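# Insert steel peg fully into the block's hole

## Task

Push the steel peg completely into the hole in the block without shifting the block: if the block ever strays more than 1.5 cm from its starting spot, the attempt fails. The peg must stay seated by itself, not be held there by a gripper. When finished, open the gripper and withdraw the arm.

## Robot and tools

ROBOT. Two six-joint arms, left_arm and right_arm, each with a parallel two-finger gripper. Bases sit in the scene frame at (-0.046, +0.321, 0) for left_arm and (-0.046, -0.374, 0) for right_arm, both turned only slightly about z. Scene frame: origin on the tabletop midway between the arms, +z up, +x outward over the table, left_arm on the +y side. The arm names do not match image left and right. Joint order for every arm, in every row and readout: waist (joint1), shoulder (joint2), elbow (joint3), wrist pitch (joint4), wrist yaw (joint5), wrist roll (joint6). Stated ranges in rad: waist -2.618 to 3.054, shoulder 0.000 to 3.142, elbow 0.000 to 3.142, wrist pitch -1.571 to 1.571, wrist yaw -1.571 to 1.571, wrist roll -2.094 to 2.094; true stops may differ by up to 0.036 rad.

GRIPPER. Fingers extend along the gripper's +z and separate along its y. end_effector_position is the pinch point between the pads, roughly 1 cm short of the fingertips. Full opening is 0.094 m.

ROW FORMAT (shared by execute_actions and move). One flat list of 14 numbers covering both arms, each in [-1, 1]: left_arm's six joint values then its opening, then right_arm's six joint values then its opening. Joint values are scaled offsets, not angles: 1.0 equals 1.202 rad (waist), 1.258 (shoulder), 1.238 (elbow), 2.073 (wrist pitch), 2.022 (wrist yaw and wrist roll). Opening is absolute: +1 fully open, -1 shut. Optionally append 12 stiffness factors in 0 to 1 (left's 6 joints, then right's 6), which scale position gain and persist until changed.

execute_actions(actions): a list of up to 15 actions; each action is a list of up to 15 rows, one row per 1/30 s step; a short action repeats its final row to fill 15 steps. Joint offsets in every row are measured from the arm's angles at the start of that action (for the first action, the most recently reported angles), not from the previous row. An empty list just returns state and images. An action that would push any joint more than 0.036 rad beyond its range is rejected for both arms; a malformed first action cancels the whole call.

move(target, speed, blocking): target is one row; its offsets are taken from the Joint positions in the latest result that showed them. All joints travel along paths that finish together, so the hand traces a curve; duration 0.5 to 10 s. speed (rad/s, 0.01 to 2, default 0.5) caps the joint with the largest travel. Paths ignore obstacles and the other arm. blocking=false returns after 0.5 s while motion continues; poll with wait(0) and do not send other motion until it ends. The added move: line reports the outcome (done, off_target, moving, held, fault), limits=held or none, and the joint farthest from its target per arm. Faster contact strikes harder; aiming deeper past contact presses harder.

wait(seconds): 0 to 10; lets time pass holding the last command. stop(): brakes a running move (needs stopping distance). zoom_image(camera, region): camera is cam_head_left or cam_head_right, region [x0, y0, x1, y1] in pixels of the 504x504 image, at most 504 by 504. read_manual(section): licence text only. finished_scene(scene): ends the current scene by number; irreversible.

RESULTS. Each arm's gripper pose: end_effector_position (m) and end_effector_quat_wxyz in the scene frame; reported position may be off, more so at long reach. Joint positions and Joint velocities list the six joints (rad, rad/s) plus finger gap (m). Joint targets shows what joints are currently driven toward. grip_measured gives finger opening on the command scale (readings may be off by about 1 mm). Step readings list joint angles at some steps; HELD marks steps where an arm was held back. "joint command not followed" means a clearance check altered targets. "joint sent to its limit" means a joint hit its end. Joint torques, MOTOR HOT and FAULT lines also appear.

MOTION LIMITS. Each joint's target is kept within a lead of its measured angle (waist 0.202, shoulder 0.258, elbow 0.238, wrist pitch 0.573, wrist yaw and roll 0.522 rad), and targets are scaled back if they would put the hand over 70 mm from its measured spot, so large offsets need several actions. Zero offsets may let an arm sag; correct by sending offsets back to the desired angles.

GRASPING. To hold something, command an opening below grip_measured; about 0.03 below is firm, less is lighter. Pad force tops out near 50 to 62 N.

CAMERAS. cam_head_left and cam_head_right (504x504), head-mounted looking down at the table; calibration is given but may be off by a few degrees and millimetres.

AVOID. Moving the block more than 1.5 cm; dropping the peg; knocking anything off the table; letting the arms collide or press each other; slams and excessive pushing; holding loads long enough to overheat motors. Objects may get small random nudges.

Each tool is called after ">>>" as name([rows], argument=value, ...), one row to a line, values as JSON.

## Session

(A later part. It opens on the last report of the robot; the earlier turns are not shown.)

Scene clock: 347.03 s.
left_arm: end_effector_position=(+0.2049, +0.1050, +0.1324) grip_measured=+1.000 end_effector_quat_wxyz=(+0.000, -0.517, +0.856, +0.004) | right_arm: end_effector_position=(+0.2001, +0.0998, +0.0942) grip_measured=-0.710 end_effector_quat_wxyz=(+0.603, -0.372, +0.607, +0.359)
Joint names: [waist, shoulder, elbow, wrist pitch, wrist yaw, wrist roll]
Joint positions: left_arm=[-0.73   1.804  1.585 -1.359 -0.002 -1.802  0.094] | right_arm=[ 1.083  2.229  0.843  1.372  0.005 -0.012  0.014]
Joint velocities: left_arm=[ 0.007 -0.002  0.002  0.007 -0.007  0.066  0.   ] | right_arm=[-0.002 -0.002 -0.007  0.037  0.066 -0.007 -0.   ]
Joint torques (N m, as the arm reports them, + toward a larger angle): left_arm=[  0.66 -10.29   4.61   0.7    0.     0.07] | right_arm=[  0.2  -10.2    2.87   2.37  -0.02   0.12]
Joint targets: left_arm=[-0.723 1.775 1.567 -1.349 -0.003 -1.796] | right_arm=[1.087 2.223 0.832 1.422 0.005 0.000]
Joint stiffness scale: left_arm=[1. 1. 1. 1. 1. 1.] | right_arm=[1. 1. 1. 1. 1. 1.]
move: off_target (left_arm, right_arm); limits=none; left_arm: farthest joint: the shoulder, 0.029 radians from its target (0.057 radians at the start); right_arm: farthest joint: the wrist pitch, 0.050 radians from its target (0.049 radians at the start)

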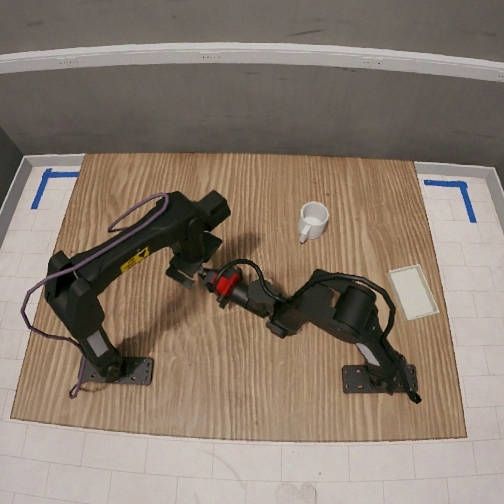

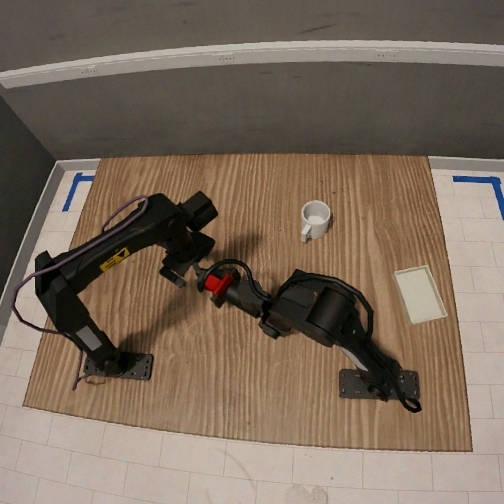

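>>> move(target=[0.006,-0.023,-0.014,0.005,0,0.003,-0.45, 0.003,-0.005,-0.009,0.024,0,0.006,-0.8], speed=0.2)

>>> zoom_image(camera="cam_head_left", region=[160, 220, 240, 300])

>>> zoom_image(camera="cam_head_right", region=[150, 220, 230, 300])

Scene clock: 356.97 s.
left_arm: end_effector_position=(+0.2074, +0.1028, +0.1324) grip_measured=-0.448 end_effector_quat_wxyz=(+0.002, -0.517, +0.856, -0.003) | right_arm: end_effector_position=(+0.1977, +0.1010, +0.0937) grip_measured=-0.710 end_effector_quat_wxyz=(+0.601, -0.375, +0.606, +0.362)
Joint names: [waist, shoulder, elbow, wrist pitch, wrist yaw, wrist roll]
Joint positions: left_arm=[-0.73   1.804  1.585 -1.345 -0.002 -1.802  0.026] | right_arm=[ 1.086  2.229  0.843  1.37  -0.003 -0.012  0.014]
Joint velocities: left_arm=[ 0.002 -0.012 -0.007 -0.081  0.037  0.007 -0.001] | right_arm=[ 0.007 -0.007 -0.017 -0.037 -0.037 -0.037  0.   ]
Joint torques (N m, as the arm reports them, + toward a larger angle): left_arm=[  0.68 -10.35   4.63   0.6    0.02   0.07] | right_arm=[  0.17 -10.33   2.65   2.39   0.08   0.15]
Joint targets: left_arm=[-0.723 1.775 1.567 -1.349 -0.002 -1.796] | right_arm=[1.087 2.223 0.832 1.422 0.005 0.000]
Joint stiffness scale: left_arm=[1. 1. 1. 1. 1. 1.] | right_arm=[1. 1. 1. 1. 1. 1.]
move: off_target (left_arm, right_arm); limits=none; left_arm: farthest joint: the shoulder, 0.029 radians from its target (0.029 radians at the start); right_arm: farthest joint: the wrist pitch, 0.052 radians from its target (0.049 radians at the start)

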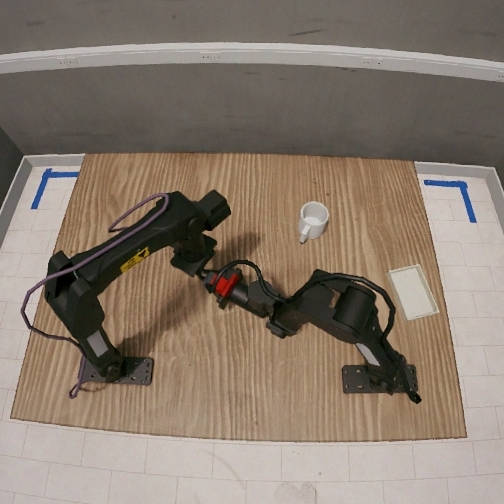

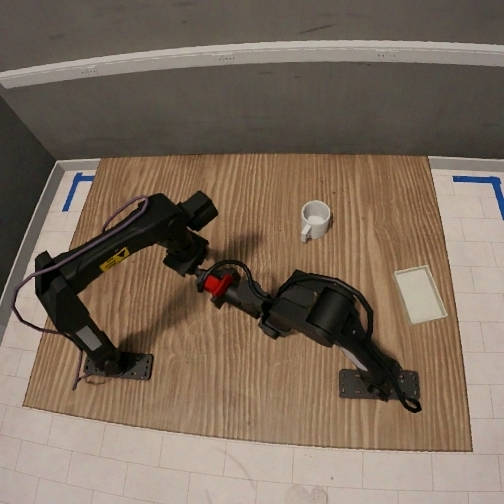

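Region (160, 220, 240, 300) of cam_head_left's 504x504 image, scaled by 6.300, with more detail than that image has.

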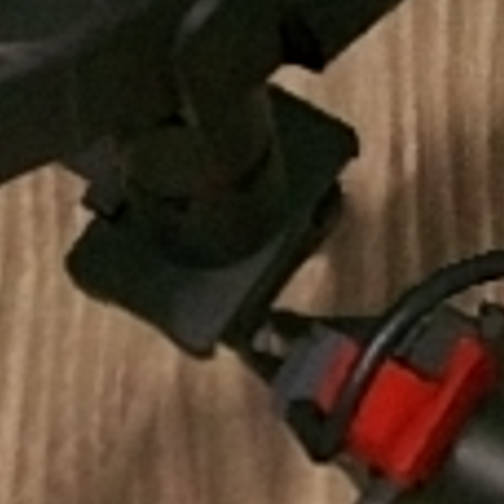

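Region (150, 220, 230, 300) of cam_head_right's 504x504 image, scaled by 6.300, with more detail than that image has.

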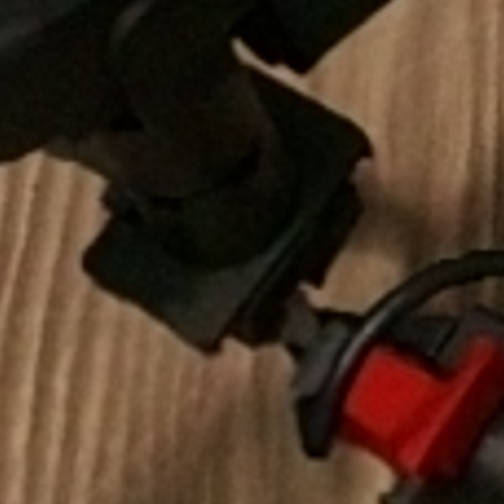

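>>> move(target=[0.006,-0.023,-0.014,-0.004,0,0.003,-0.45, 0.02,-0.005,-0.009,0.025,0.004,0.006,-0.8], speed=0.1)

>>> zoom_image(camera="cam_head_right", region=[150, 220, 230, 300])

Scene clock: 367.00 s.
left_arm: end_effector_position=(+0.2074, +0.1028, +0.1324) grip_measured=-0.448 end_effector_quat_wxyz=(+0.002, -0.517, +0.856, -0.003) | right_arm: end_effector_position=(+0.1898, +0.1050, +0.0937) grip_measured=-0.710 end_effector_quat_wxyz=(+0.598, -0.380, +0.603, +0.366)
Joint names: [waist, shoulder, elbow, wrist pitch, wrist yaw, wrist roll]
Joint positions: left_arm=[-0.73   1.804  1.585 -1.346 -0.002 -1.802  0.026] | right_arm=[ 1.103  2.229  0.843  1.37  -0.001 -0.012  0.014]
Joint velocities: left_arm=[-0.012 -0.012 -0.007  0.007 -0.051  0.037 -0.   ] | right_arm=[-0.002  0.002  0.012 -0.066  0.066 -0.081  0.   ]
Joint torques (N m, as the arm reports them, + toward a larger angle): left_arm=[  0.68 -10.23   4.57   0.58   0.     0.07] | right_arm=[  0.53 -10.45   2.79   2.37   0.03   0.16]
Joint targets: left_arm=[-0.723 1.775 1.567 -1.354 -0.003 -1.796] | right_arm=[1.110 2.223 0.832 1.422 0.005 -0.000]
Joint stiffness scale: left_arm=[1. 1. 1. 1. 1. 1.] | right_arm=[1. 1. 1. 1. 1. 1.]
move: off_target (left_arm, right_arm); limits=none; left_arm: farthest joint: the shoulder, 0.029 radians from its target (0.029 radians at the start); right_arm: farthest joint: the wrist pitch, 0.052 radians from its target (0.051 radians at the start)

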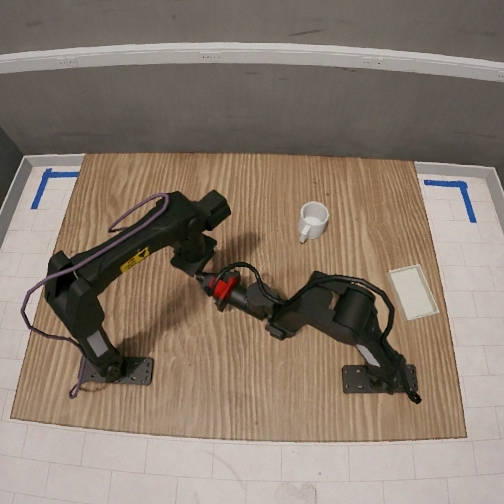

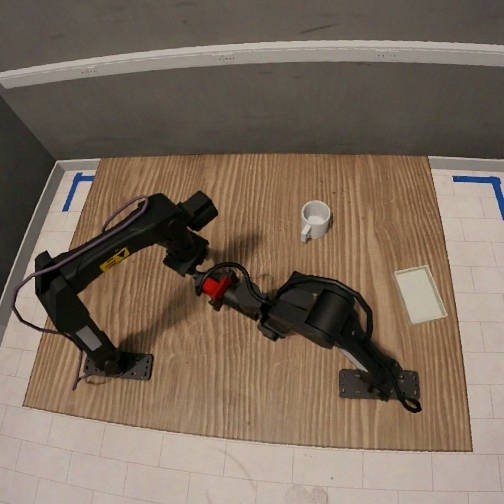

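Region (150, 220, 230, 300) of cam_head_right's 504x504 image, scaled by 6.300, with more detail than that image has.

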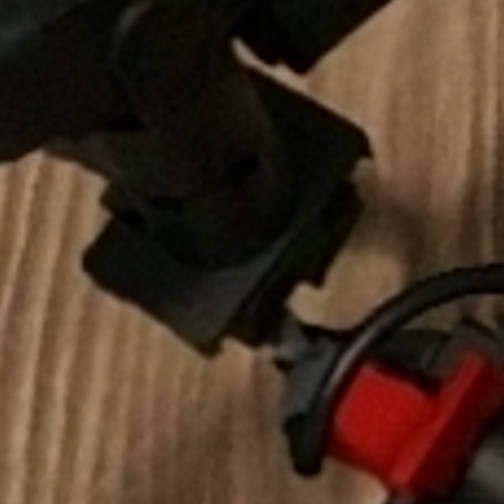

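>>> move(target=[0.006,-0.023,-0.014,-0.004,0,0.003,-0.8, 0.0,-0.005,-0.009,0.025,0.003,0.006,-0.8], speed=0.1)

Scene clock: 372.63 s.
left_arm: end_effector_position=(+0.2052, +0.1040, +0.1324) grip_measured=-0.689 end_effector_quat_wxyz=(-0.001, -0.517, +0.856, +0.002) | right_arm: end_effector_position=(+0.1918, +0.1040, +0.0938) grip_measured=-0.710 end_effector_quat_wxyz=(+0.600, -0.377, +0.604, +0.363)
Joint names: [waist, shoulder, elbow, wrist pitch, wrist yaw, wrist roll]
Joint positions: left_arm=[-0.73   1.804  1.585 -1.355  0.001 -1.802  0.015] | right_arm=[ 1.101  2.229  0.843  1.371  0.006 -0.014  0.014]
Joint velocities: left_arm=[-0.007 -0.002  0.007 -0.037  0.007 -0.007 -0.002] | right_arm=[-0.027  0.002  0.012  0.037  0.007  0.051  0.001]
Joint torques (N m, as the arm reports them, + toward a larger angle): left_arm=[  0.66 -10.32   4.61   0.62  -0.02   0.08] | right_arm=[  0.14 -10.32   2.8    2.36  -0.03   0.19]
Joint targets: left_arm=[-0.723 1.775 1.567 -1.354 -0.003 -1.796] | right_arm=[1.103 2.223 0.832 1.422 0.005 -0.000]
Joint stiffness scale: left_arm=[1. 1. 1. 1. 1. 1.] | right_arm=[1. 1. 1. 1. 1. 1.]
move: off_target (left_arm, right_arm); limits=none; left_arm: farthest joint: the shoulder, 0.029 radians from its target (0.029 radians at the start); right_arm: farthest joint: the wrist pitch, 0.051 radians from its target (0.051 radians at the start)

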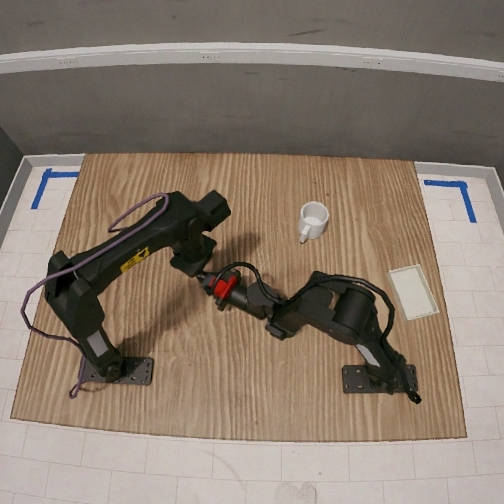

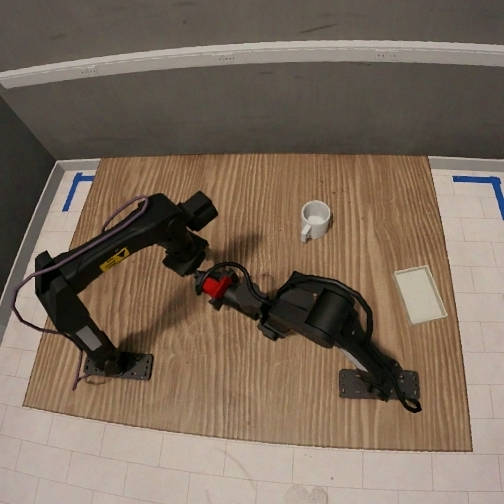

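>>> move(target=[0.006,-0.023,-0.014,0,0,0.003,-0.8, 0.0,-0.005,-0.009,0.025,0,0.006,0.2], speed=0.1)

>>> move(target=[0.006,-0.023,-0.014,0,0,0.003,-0.8, 0.0,-0.142,-0.277,0.09,0,0.006,0.2], speed=0.4)

>>> zoom_image(camera="cam_head_right", region=[130, 200, 250, 320])

Scene clock: 388.23 s.
left_arm: end_effector_position=(+0.2052, +0.1039, +0.1324) grip_measured=-0.690 end_effector_quat_wxyz=(-0.001, -0.517, +0.856, +0.001) | right_arm: end_effector_position=(+0.1918, +0.1040, +0.1013) grip_measured=+0.198 end_effector_quat_wxyz=(+0.609, -0.372, +0.595, +0.369)
Joint names: [waist, shoulder, elbow, wrist pitch, wrist yaw, wrist roll]
Joint positions: left_arm=[-0.73   1.804  1.585 -1.355  0.001 -1.802  0.015] | right_arm=[ 1.101  2.229  0.843  1.401  0.006 -0.014  0.056]
Joint velocities: left_arm=[ 0.012 -0.012  0.002 -0.007  0.066  0.066 -0.001] | right_arm=[-0.007  0.002 -0.007  0.007  0.007 -0.037  0.001]
Joint torques (N m, as the arm reports them, + toward a larger angle): left_arm=[  0.7  -10.29   4.6    0.61   0.01   0.08] | right_arm=[  0.02 -10.16   2.73   2.08   0.01   0.18]
Joint targets: left_arm=[-0.723 1.775 1.567 -1.355 0.001 -1.796] | right_arm=[1.101 2.223 0.832 1.422 0.006 -0.001]
Joint stiffness scale: left_arm=[1. 1. 1. 1. 1. 1.] | right_arm=[1. 1. 1. 1. 1. 1.]
move: off_target (left_arm, right_arm); limits=none; left_arm: farthest joint: the shoulder, 0.029 radians from its target (0.029 radians at the start); right_arm: farthest joint: the wrist pitch, 0.022 radians from its target (0.052 radians at the start)

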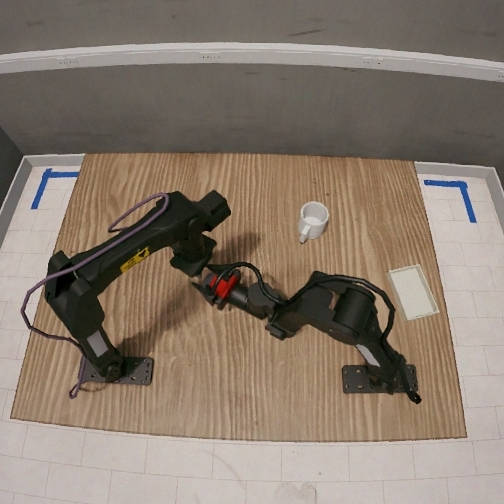

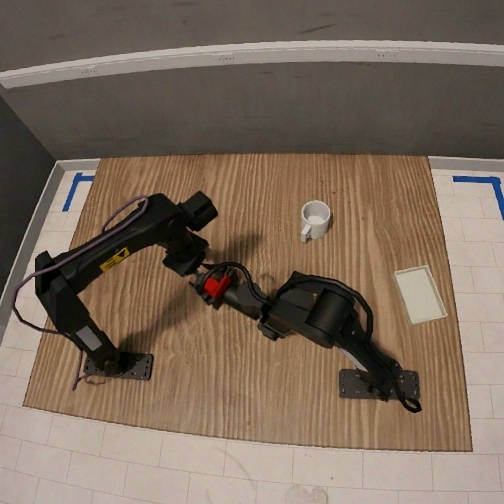

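Scene clock: 389.70 s.
left_arm: end_effector_position=(+0.2052, +0.1039, +0.1324) grip_measured=-0.690 end_effector_quat_wxyz=(-0.001, -0.517, +0.856, +0.001) | right_arm: end_effector_position=(+0.1588, +0.0375, +0.1065) grip_measured=+0.198 end_effector_quat_wxyz=(+0.607, -0.373, +0.598, +0.367)
Joint names: [waist, shoulder, elbow, wrist pitch, wrist yaw, wrist roll]
Joint positions: left_arm=[-0.73   1.804  1.585 -1.355  0.001 -1.802  0.015] | right_arm=[ 1.101  2.079  0.519  1.565  0.006 -0.014  0.056]
Joint velocities: left_arm=[ 0.002 -0.007  0.007  0.066 -0.022 -0.037 -0.001] | right_arm=[-0.017 -0.017 -0.002 -0.081 -0.007 -0.037 -0.   ]
Joint torques (N m, as the arm reports them, + toward a larger angle): left_arm=[  0.7  -10.33   4.64   0.6    0.01   0.08] | right_arm=[-0.01 -9.77  1.65  2.07  0.01  0.14]
Joint targets: left_arm=[-0.723 1.775 1.567 -1.355 0.001 -1.796] | right_arm=[1.101 2.050 0.500 1.587 0.006 -0.001]
Joint stiffness scale: left_arm=[1. 1. 1. 1. 1. 1.] | right_arm=[1. 1. 1. 1. 1. 1.]
move: off_target (left_arm, right_arm); limits=none; left_arm: farthest joint: the shoulder, 0.029 radians from its target (0.029 radians at the start); right_arm: farthest joint: the shoulder, 0.028 radians from its target (0.179 radians at the start)

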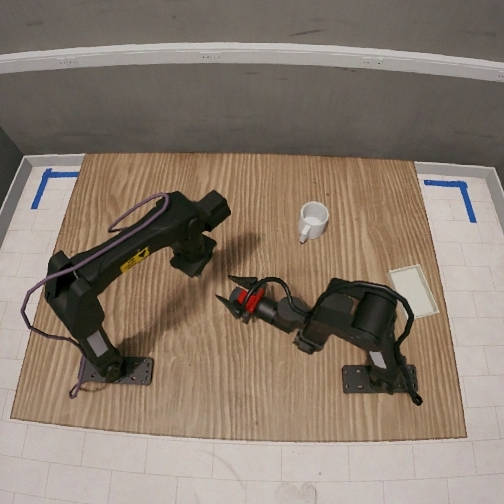

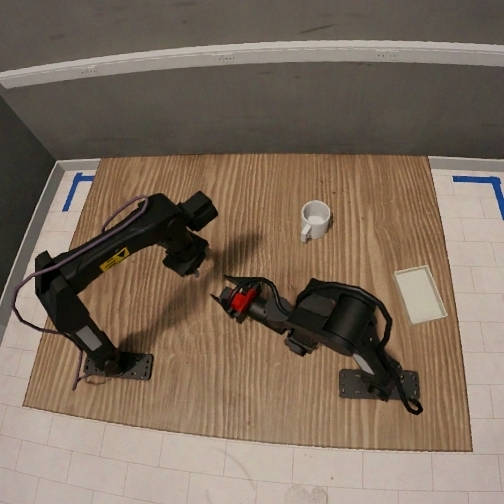

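Region (130, 200, 250, 320) of cam_head_right's 504x504 image, scaled by 4.200, with more detail than that image has.

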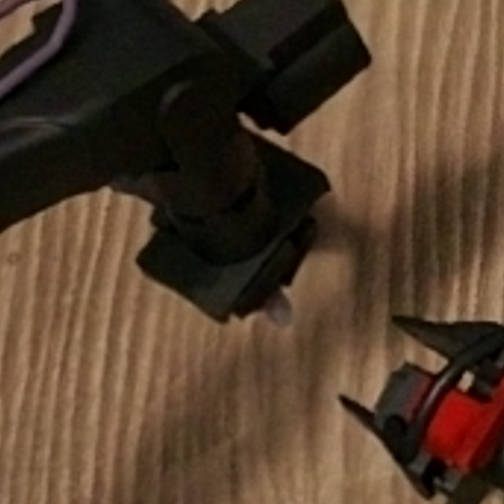

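>>> move(target=[1.0,-0.095,-0.111,0.019,0,0.679,-0.8, -0.916,-0.858,0.227,-0.755,0,0.006,0.2], speed=0.9)

Scene clock: 413.93 s.
left_arm: end_effector_position=(+0.2250, +0.4660, +0.1286) grip_measured=-0.690 end_effector_quat_wxyz=(-0.005, -0.446, +0.895, -0.001) | right_arm: end_effector_position=(+0.3282, -0.3693, +0.2789) grip_measured=+0.198 end_effector_quat_wxyz=(+0.614, -0.008, +0.790, -0.003)
Joint names: [waist, shoulder, elbow, wrist pitch, wrist yaw, wrist roll]
Joint positions: left_arm=[ 0.473  1.715  1.464 -1.329  0.001 -0.436  0.015] | right_arm=[ 0.006  1.018  0.766  0.002  0.008 -0.014  0.056]
Joint velocities: left_arm=[-0.002 -0.012  0.017 -0.066  0.037 -0.022  0.   ] | right_arm=[-0.007 -0.012 -0.007 -0.037  0.037 -0.037 -0.   ]
Joint torques (N m, as the arm reports them, + toward a larger angle): left_arm=[-0.24 -9.69  4.68  0.73  0.    0.08] | right_arm=[-0.47 -3.69  8.2   1.88 -0.03  0.15]
Joint targets: left_arm=[0.472 1.684 1.447 -1.316 0.001 -0.429] | right_arm=[0.000 0.999 0.801 0.000 0.006 -0.002]
Joint stiffness scale: left_arm=[1. 1. 1. 1. 1. 1.] | right_arm=[1. 1. 1. 1. 1. 1.]
move: off_target (left_arm, right_arm); limits=none; left_arm: farthest joint: the shoulder, 0.031 radians from its target (0.119 radians at the start); right_arm: farthest joint: the elbow, 0.034 radians from its target (0.281 radians at the start)

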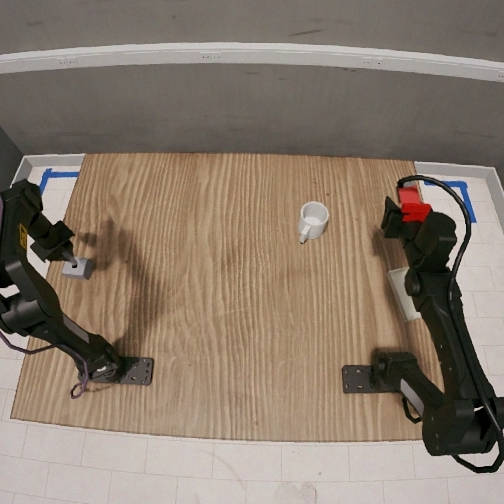

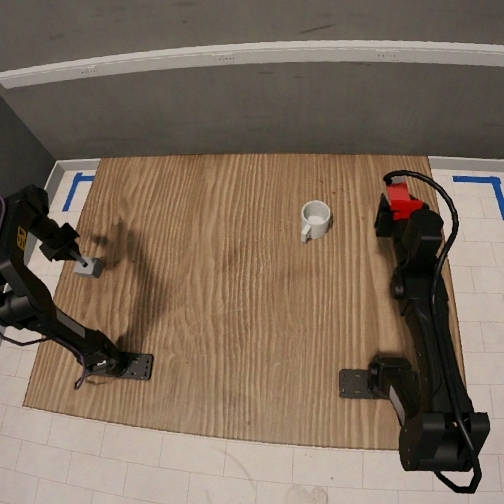

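>>> zoom_image(camera="cam_head_left", region=[20, 210, 120, 310])

>>> zoom_image(camera="cam_head_right", region=[30, 210, 130, 310])

Region (20, 210, 120, 310) of cam_head_left's 504x504 image, scaled by 5.040, with more detail than that image has.

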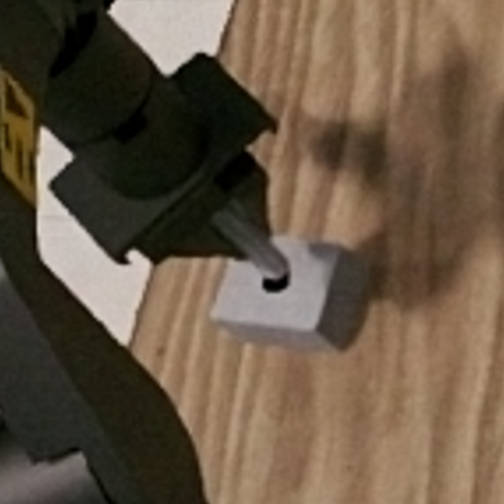

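Region (30, 210, 130, 310) of cam_head_right's 504x504 image, scaled by 5.040, with more detail than that image has.

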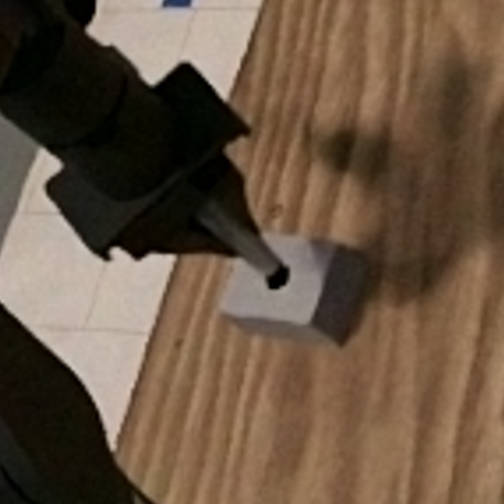

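>>> move(target=[0.068,-0.025,-0.089,0.056,0,0.003,-0.8, 0,-0.015,0.028,0,0,0.006,0.2], speed=0.2)

>>> zoom_image(camera="cam_head_left", region=[20, 210, 120, 310])

>>> zoom_image(camera="cam_head_right", region=[30, 210, 130, 310])

Scene clock: 447.33 s.
left_arm: end_effector_position=(+0.2129, +0.4862, +0.1044) grip_measured=-0.690 end_effector_quat_wxyz=(-0.002, -0.480, +0.877, -0.001) | right_arm: end_effector_position=(+0.3282, -0.3693, +0.2788) grip_measured=+0.198 end_effector_quat_wxyz=(+0.613, -0.008, +0.790, -0.003)
Joint names: [waist, shoulder, elbow, wrist pitch, wrist yaw, wrist roll]
Joint positions: left_arm=[ 0.55   1.715  1.368 -1.228  0.001 -0.435  0.015] | right_arm=[ 0.006  1.018  0.766  0.002  0.008 -0.014  0.056]
Joint velocities: left_arm=[ 0.007 -0.012 -0.007  0.007 -0.022 -0.022  0.   ] | right_arm=[ 0.002 -0.012 -0.002 -0.037  0.066  0.037 -0.   ]
Joint torques (N m, as the arm reports them, + toward a larger angle): left_arm=[ 0.5  -9.7   4.84  0.73  0.01  0.07] | right_arm=[-0.03 -3.5   8.28  1.86  0.03  0.15]
Joint targets: left_arm=[0.555 1.684 1.353 -1.213 0.001 -0.430] | right_arm=[0.006 0.999 0.801 0.002 0.008 -0.001]
Joint stiffness scale: left_arm=[1. 1. 1. 1. 1. 1.] | right_arm=[1. 1. 1. 1. 1. 1.]
move: off_target (left_arm, right_arm); limits=none; left_arm: farthest joint: the shoulder, 0.032 radians from its target (0.032 radians at the start); right_arm: farthest joint: the elbow, 0.034 radians from its target (0.034 radians at the start)

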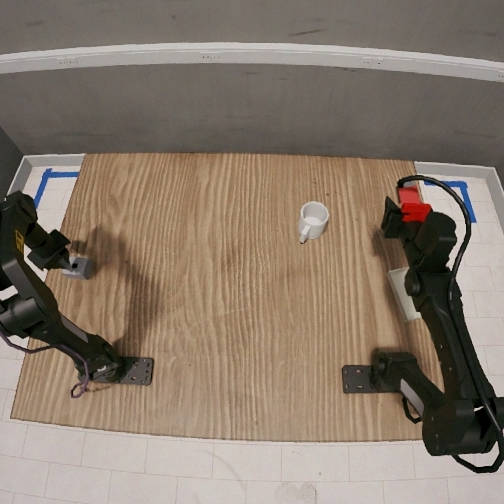

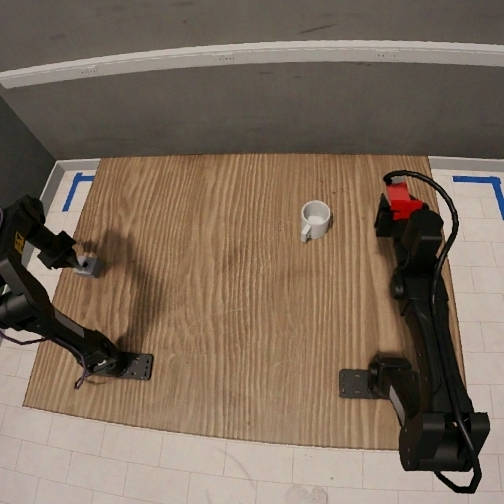

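Region (20, 210, 120, 310) of cam_head_left's 504x504 image, scaled by 5.040, with more detail than that image has.

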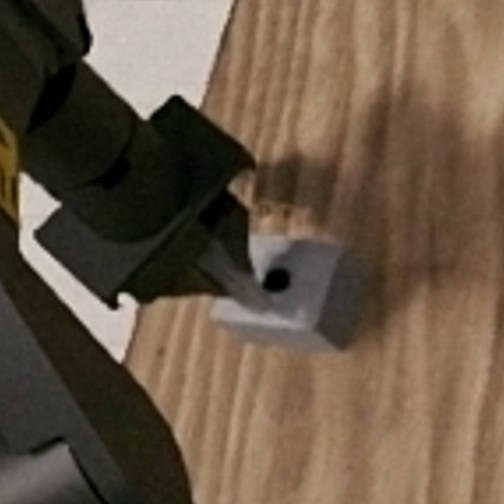

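Region (30, 210, 130, 310) of cam_head_right's 504x504 image, scaled by 5.040, with more detail than that image has.

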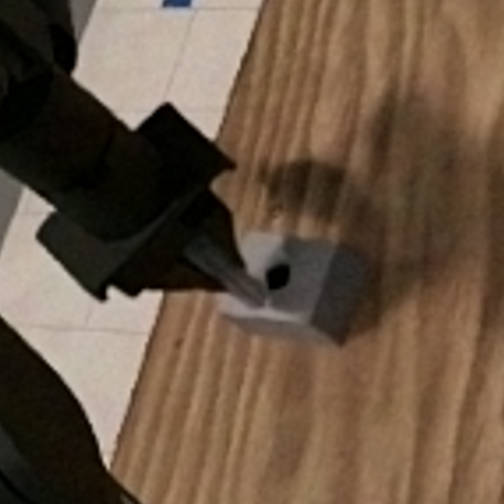

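>>> move(target=[0,-0.025,0.075,-0.025,0,0.003,-0.8, 0,-0.015,0.028,0,0,0.006,0.2], speed=0.2)

>>> zoom_image(camera="cam_head_left", region=[20, 210, 120, 310])

Scene clock: 471.33 s.
left_arm: end_effector_position=(+0.2175, +0.4891, +0.1182) grip_measured=-0.690 end_effector_quat_wxyz=(+0.007, -0.480, +0.877, -0.000) | right_arm: end_effector_position=(+0.3282, -0.3693, +0.2788) grip_measured=+0.198 end_effector_quat_wxyz=(+0.613, -0.008, +0.790, -0.003)
Joint names: [waist, shoulder, elbow, wrist pitch, wrist yaw, wrist roll]
Joint positions: left_arm=[ 0.55   1.715  1.422 -1.265  0.001 -0.435  0.015] | right_arm=[ 0.006  1.018  0.766  0.002  0.008 -0.014  0.056]
Joint velocities: left_arm=[ 0.007  0.007 -0.007 -0.066 -0.007  0.081 -0.001] | right_arm=[-0.002 -0.002 -0.002  0.066  0.037 -0.051  0.   ]
Joint torques (N m, as the arm reports them, + toward a larger angle): left_arm=[ 0.02 -9.74  9.23  0.52  0.02  0.07] | right_arm=[ 0.04 -3.67  8.25  1.87  0.02  0.16]
Joint targets: left_arm=[0.550 1.684 1.460 -1.280 0.001 -0.429] | right_arm=[0.006 0.999 0.801 0.002 0.008 -0.001]
Joint stiffness scale: left_arm=[1. 1. 1. 1. 1. 1.] | right_arm=[1. 1. 1. 1. 1. 1.]
move: off_target (left_arm, right_arm); limits=none; left_arm: farthest joint: the elbow, 0.039 radians from its target (0.093 radians at the start); right_arm: farthest joint: the elbow, 0.034 radians from its target (0.034 radians at the start)

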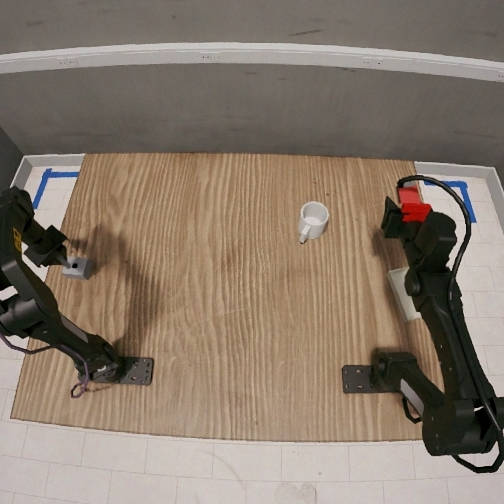

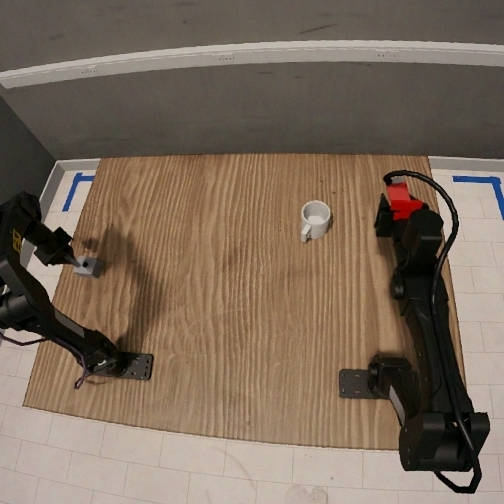

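Region (20, 210, 120, 310) of cam_head_left's 504x504 image, scaled by 5.040, with more detail than that image has.

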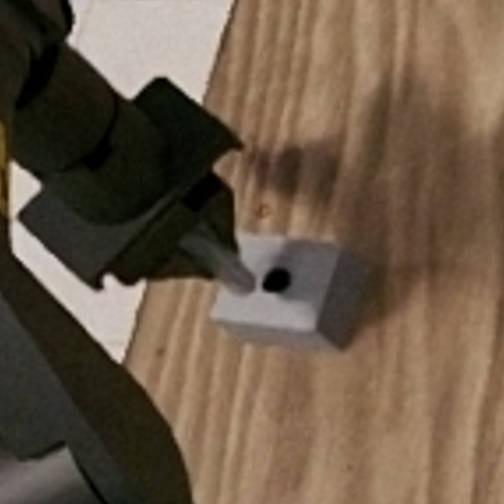

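>>> move(target=[-0.028,0.044,0.055,0.0,0,0.003,-0.8, 0,-0.015,0.028,0,0,0.006,0.2], speed=0.15)

>>> zoom_image(camera="cam_head_left", region=[20, 210, 120, 310])

>>> zoom_image(camera="cam_head_right", region=[30, 210, 130, 310])

Scene clock: 515.20 s.
left_arm: end_effector_position=(+0.2280, +0.4852, +0.1089) grip_measured=-0.690 end_effector_quat_wxyz=(-0.008, -0.467, +0.884, -0.001) | right_arm: end_effector_position=(+0.3282, -0.3693, +0.2788) grip_measured=+0.198 end_effector_quat_wxyz=(+0.613, -0.008, +0.790, -0.003)
Joint names: [waist, shoulder, elbow, wrist pitch, wrist yaw, wrist roll]
Joint positions: left_arm=[ 0.522  1.77   1.45  -1.266  0.001 -0.435  0.015] | right_arm=[ 0.006  1.018  0.766  0.002  0.008 -0.014  0.056]
Joint velocities: left_arm=[-0.002 -0.002  0.012  0.007 -0.022 -0.066  0.   ] | right_arm=[ 0.007  0.017 -0.007 -0.022 -0.007 -0.007 -0.001]
Joint torques (N m, as the arm reports them, + toward a larger angle): left_arm=[-0.48 -7.77  9.19  0.59  0.01  0.08] | right_arm=[ 0.22 -3.77  8.15  1.95  0.    0.12]
Joint targets: left_arm=[0.516 1.770 1.490 -1.265 0.001 -0.429] | right_arm=[0.006 0.999 0.801 0.002 0.008 -0.001]
Joint stiffness scale: left_arm=[1. 1. 1. 1. 1. 1.] | right_arm=[1. 1. 1. 1. 1. 1.]
move: off_target (left_arm, right_arm); limits=none; left_arm: farthest joint: the elbow, 0.040 radians from its target (0.068 radians at the start); right_arm: farthest joint: the elbow, 0.034 radians from its target (0.034 radians at the start)

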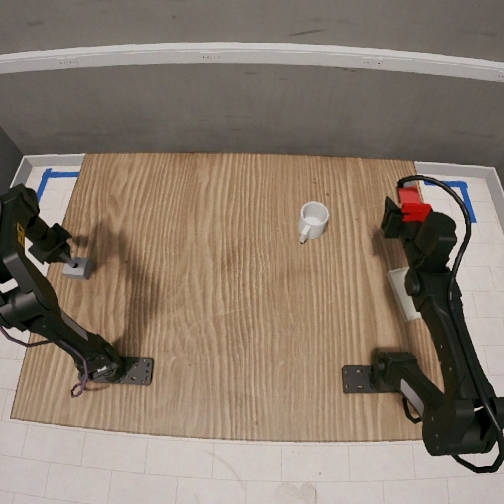

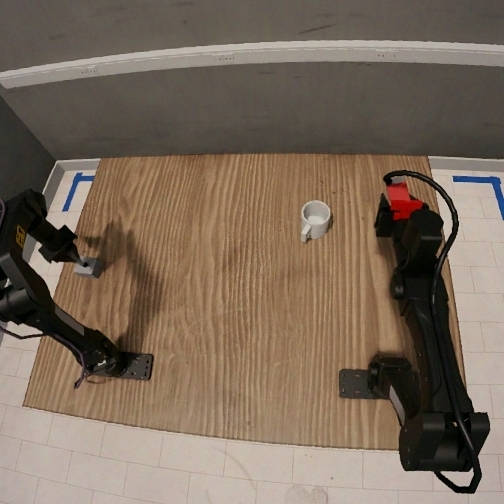

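Region (20, 210, 120, 310) of cam_head_left's 504x504 image, scaled by 5.040, with more detail than that image has.

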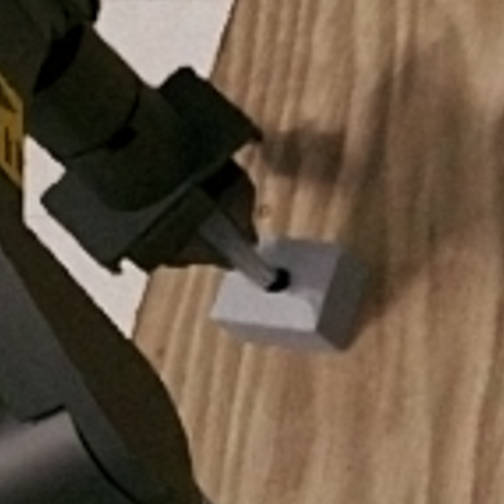

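Region (30, 210, 130, 310) of cam_head_right's 504x504 image, scaled by 5.040, with more detail than that image has.

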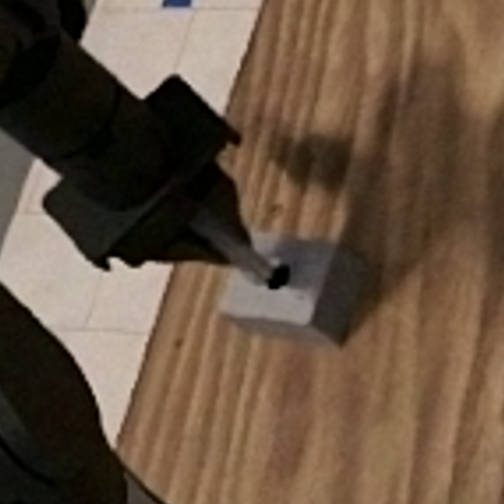

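>>> move(target=[-0.004,0.003,-0.056,0.034,0,0.003,-0.8, 0,-0.015,0.028,0,0,0.006,0.2], speed=0.06)

>>> zoom_image(camera="cam_head_left", region=[20, 210, 120, 310])

>>> zoom_image(camera="cam_head_right", region=[30, 210, 130, 310])

Scene clock: 532.03 s.
left_arm: end_effector_position=(+0.2273, +0.4848, +0.0955) grip_measured=-0.690 end_effector_quat_wxyz=(-0.006, -0.467, +0.884, -0.001) | right_arm: end_effector_position=(+0.3282, -0.3693, +0.2788) grip_measured=+0.198 end_effector_quat_wxyz=(+0.613, -0.008, +0.790, -0.003)
Joint names: [waist, shoulder, elbow, wrist pitch, wrist yaw, wrist roll]
Joint positions: left_arm=[ 0.522  1.77   1.397 -1.21   0.001 -0.435  0.015] | right_arm=[ 0.006  1.018  0.766  0.002  0.008 -0.014  0.056]
Joint velocities: left_arm=[ 0.012 -0.002 -0.017  0.022  0.051  0.037  0.002] | right_arm=[ 0.002 -0.002 -0.012 -0.051 -0.022 -0.051 -0.   ]
Joint torques (N m, as the arm reports them, + toward a larger angle): left_arm=[-0.41 -7.47  4.73  0.75  0.01  0.07] | right_arm=[-0.13 -3.6   8.05  1.86  0.03  0.13]
Joint targets: left_arm=[0.517 1.774 1.381 -1.196 0.001 -0.429] | right_arm=[0.006 0.999 0.801 0.002 0.008 -0.001]
Joint stiffness scale: left_arm=[1. 1. 1. 1. 1. 1.] | right_arm=[1. 1. 1. 1. 1. 1.]
move: off_target (right_arm); limits=none; left_arm: farthest joint: the elbow, 0.016 radians from its target (0.069 radians at the start); right_arm: farthest joint: the elbow, 0.034 radians from its target (0.034 radians at the start)

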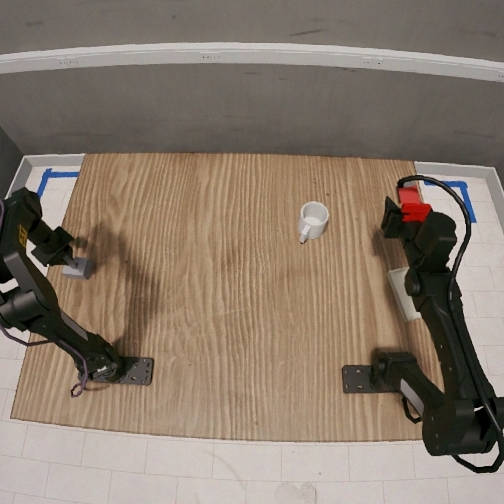

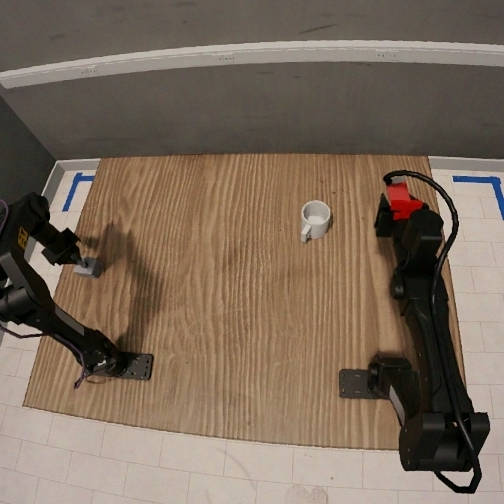

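Region (20, 210, 120, 310) of cam_head_left's 504x504 image, scaled by 5.040, with more detail than that image has.

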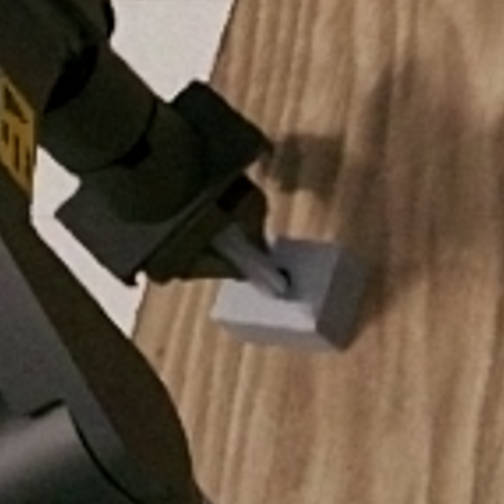

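Region (30, 210, 130, 310) of cam_head_right's 504x504 image, scaled by 5.040, with more detail than that image has.

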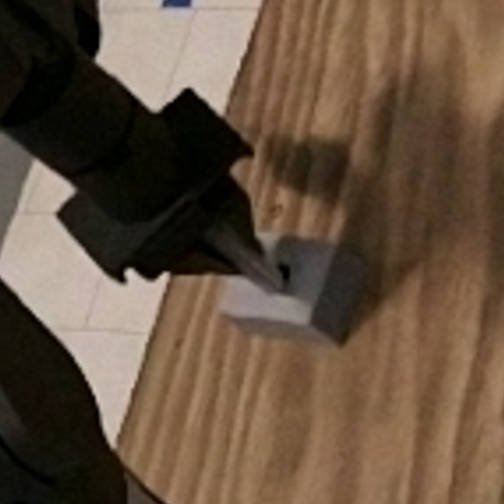

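>>> move(target=[-0.004,0.006,-0.045,0.03,0,0.003,-0.8, 0,-0.015,0.028,0,0,0.006,0.2], speed=0.05)

>>> zoom_image(camera="cam_head_left", region=[20, 210, 120, 310])

>>> zoom_image(camera="cam_head_right", region=[30, 210, 130, 310])

Scene clock: 558.07 s.
left_arm: end_effector_position=(+0.2277, +0.4851, +0.0856) grip_measured=-0.690 end_effector_quat_wxyz=(-0.002, -0.467, +0.884, -0.001) | right_arm: end_effector_position=(+0.3282, -0.3693, +0.2788) grip_measured=+0.198 end_effector_quat_wxyz=(+0.613, -0.008, +0.790, -0.003)
Joint names: [waist, shoulder, elbow, wrist pitch, wrist yaw, wrist roll]
Joint positions: left_arm=[ 0.522  1.77   1.357 -1.162  0.001 -0.435  0.015] | right_arm=[ 0.006  1.018  0.766  0.002  0.008 -0.014  0.056]
Joint velocities: left_arm=[ 0.002  0.002  0.002  0.007  0.037 -0.022 -0.   ] | right_arm=[-0.002  0.002 -0.007 -0.066 -0.022 -0.037 -0.   ]
Joint torques (N m, as the arm reports them, + toward a larger angle): left_arm=[-0.44 -7.18  4.65  0.76  0.01  0.08] | right_arm=[ 0.   -3.63  8.39  1.9   0.01  0.14]
Joint targets: left_arm=[0.517 1.778 1.341 -1.148 0.001 -0.429] | right_arm=[0.006 0.999 0.801 0.002 0.008 -0.001]
Joint stiffness scale: left_arm=[1. 1. 1. 1. 1. 1.] | right_arm=[1. 1. 1. 1. 1. 1.]
move: off_target (right_arm); limits=none; left_arm: farthest joint: the elbow, 0.016 radians from its target (0.055 radians at the start); right_arm: farthest joint: the elbow, 0.034 radians from its target (0.034 radians at the start)

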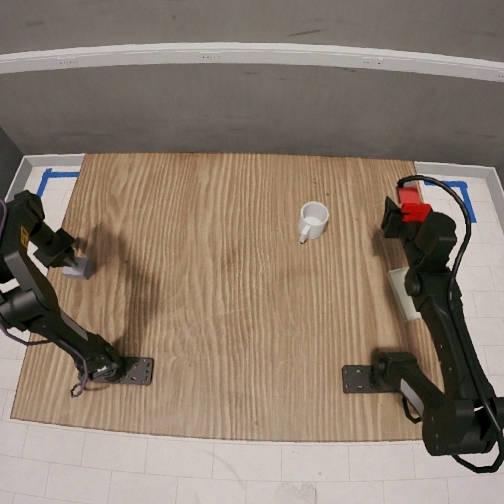

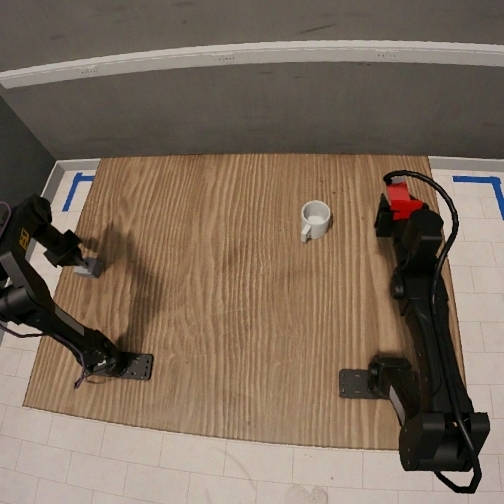

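Region (20, 210, 120, 310) of cam_head_left's 504x504 image, scaled by 5.040, with more detail than that image has.

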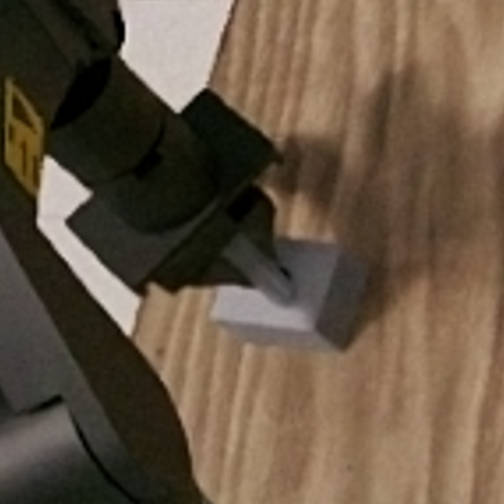

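Region (30, 210, 130, 310) of cam_head_right's 504x504 image, scaled by 5.040, with more detail than that image has.

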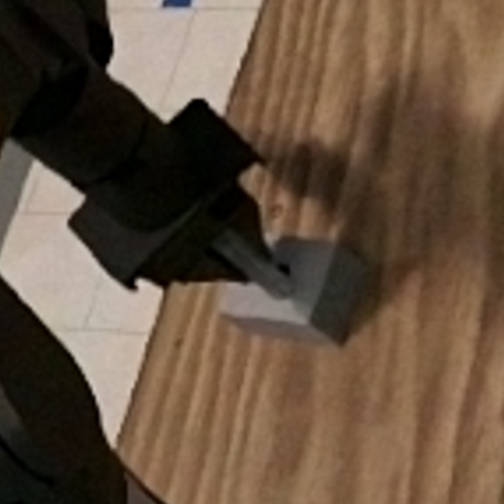

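>>> move(target=[-0.004,0.008,-0.04,0.026,0,0.003,-0.8, 0,-0.015,0.028,0,0,0.006,0.2], speed=0.05)

>>> zoom_image(camera="cam_head_left", region=[20, 210, 120, 310])

>>> zoom_image(camera="cam_head_right", region=[30, 210, 130, 310])

Scene clock: 569.60 s.
left_arm: end_effector_position=(+0.2300, +0.4866, +0.0842) grip_measured=-0.690 end_effector_quat_wxyz=(+0.004, -0.467, +0.884, -0.000) | right_arm: end_effector_position=(+0.3282, -0.3693, +0.2788) grip_measured=+0.198 end_effector_quat_wxyz=(+0.613, -0.008, +0.790, -0.003)
Joint names: [waist, shoulder, elbow, wrist pitch, wrist yaw, wrist roll]
Joint positions: left_arm=[ 0.522  1.77   1.351 -1.145  0.001 -0.435  0.015] | right_arm=[ 0.006  1.018  0.766  0.002  0.008 -0.014  0.056]
Joint velocities: left_arm=[-0.017 -0.007  0.007 -0.051 -0.007  0.022  0.   ] | right_arm=[-0.002 -0.007 -0.007  0.022 -0.007  0.037 -0.   ]
Joint torques (N m, as the arm reports them, + toward a larger angle): left_arm=[-0.43 -7.02  2.43  0.97  0.06  0.08] | right_arm=[ 0.09 -3.43  8.47  1.86  0.    0.15]
Joint targets: left_arm=[0.517 1.780 1.307 -1.109 0.001 -0.429] | right_arm=[0.006 0.999 0.801 0.002 0.008 -0.001]
Joint stiffness scale: left_arm=[1. 1. 1. 1. 1. 1.] | right_arm=[1. 1. 1. 1. 1. 1.]
move: off_target (left_arm, right_arm); limits=none; left_arm: farthest joint: the elbow, 0.044 radians from its target (0.049 radians at the start); right_arm: farthest joint: the elbow, 0.034 radians from its target (0.034 radians at the start)

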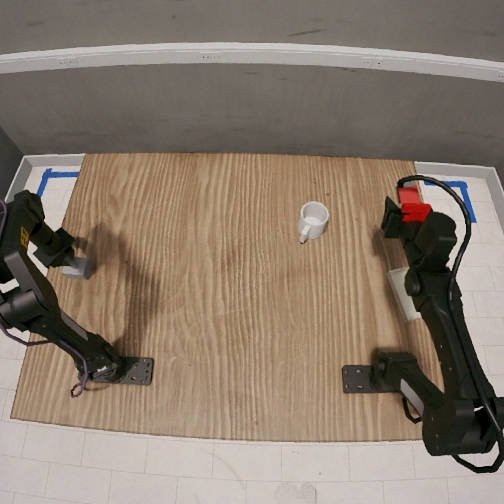

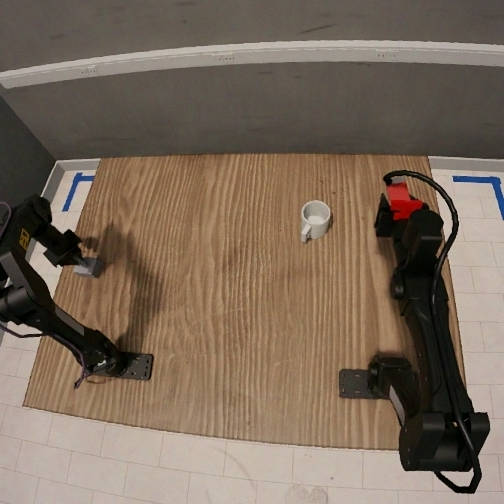

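Region (20, 210, 120, 310) of cam_head_left's 504x504 image, scaled by 5.040, with more detail than that image has.

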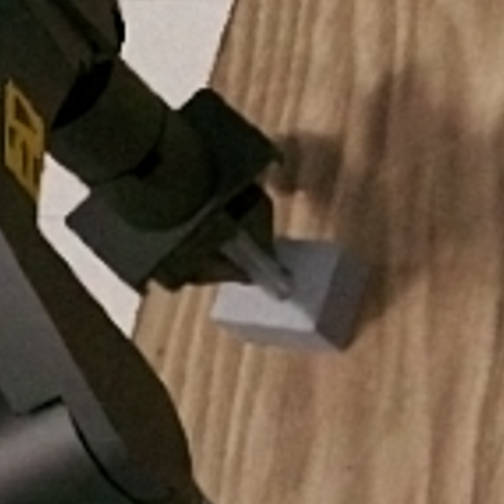

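Region (30, 210, 130, 310) of cam_head_right's 504x504 image, scaled by 5.040, with more detail than that image has.

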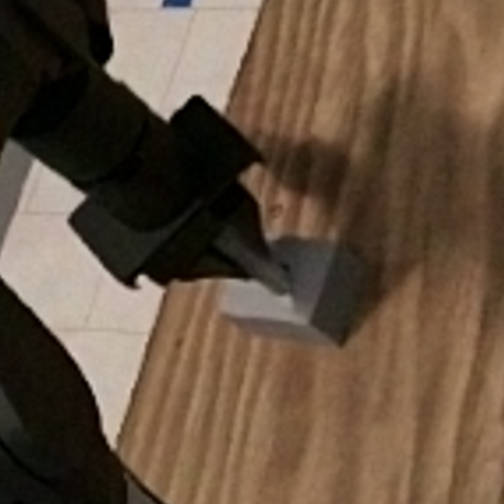

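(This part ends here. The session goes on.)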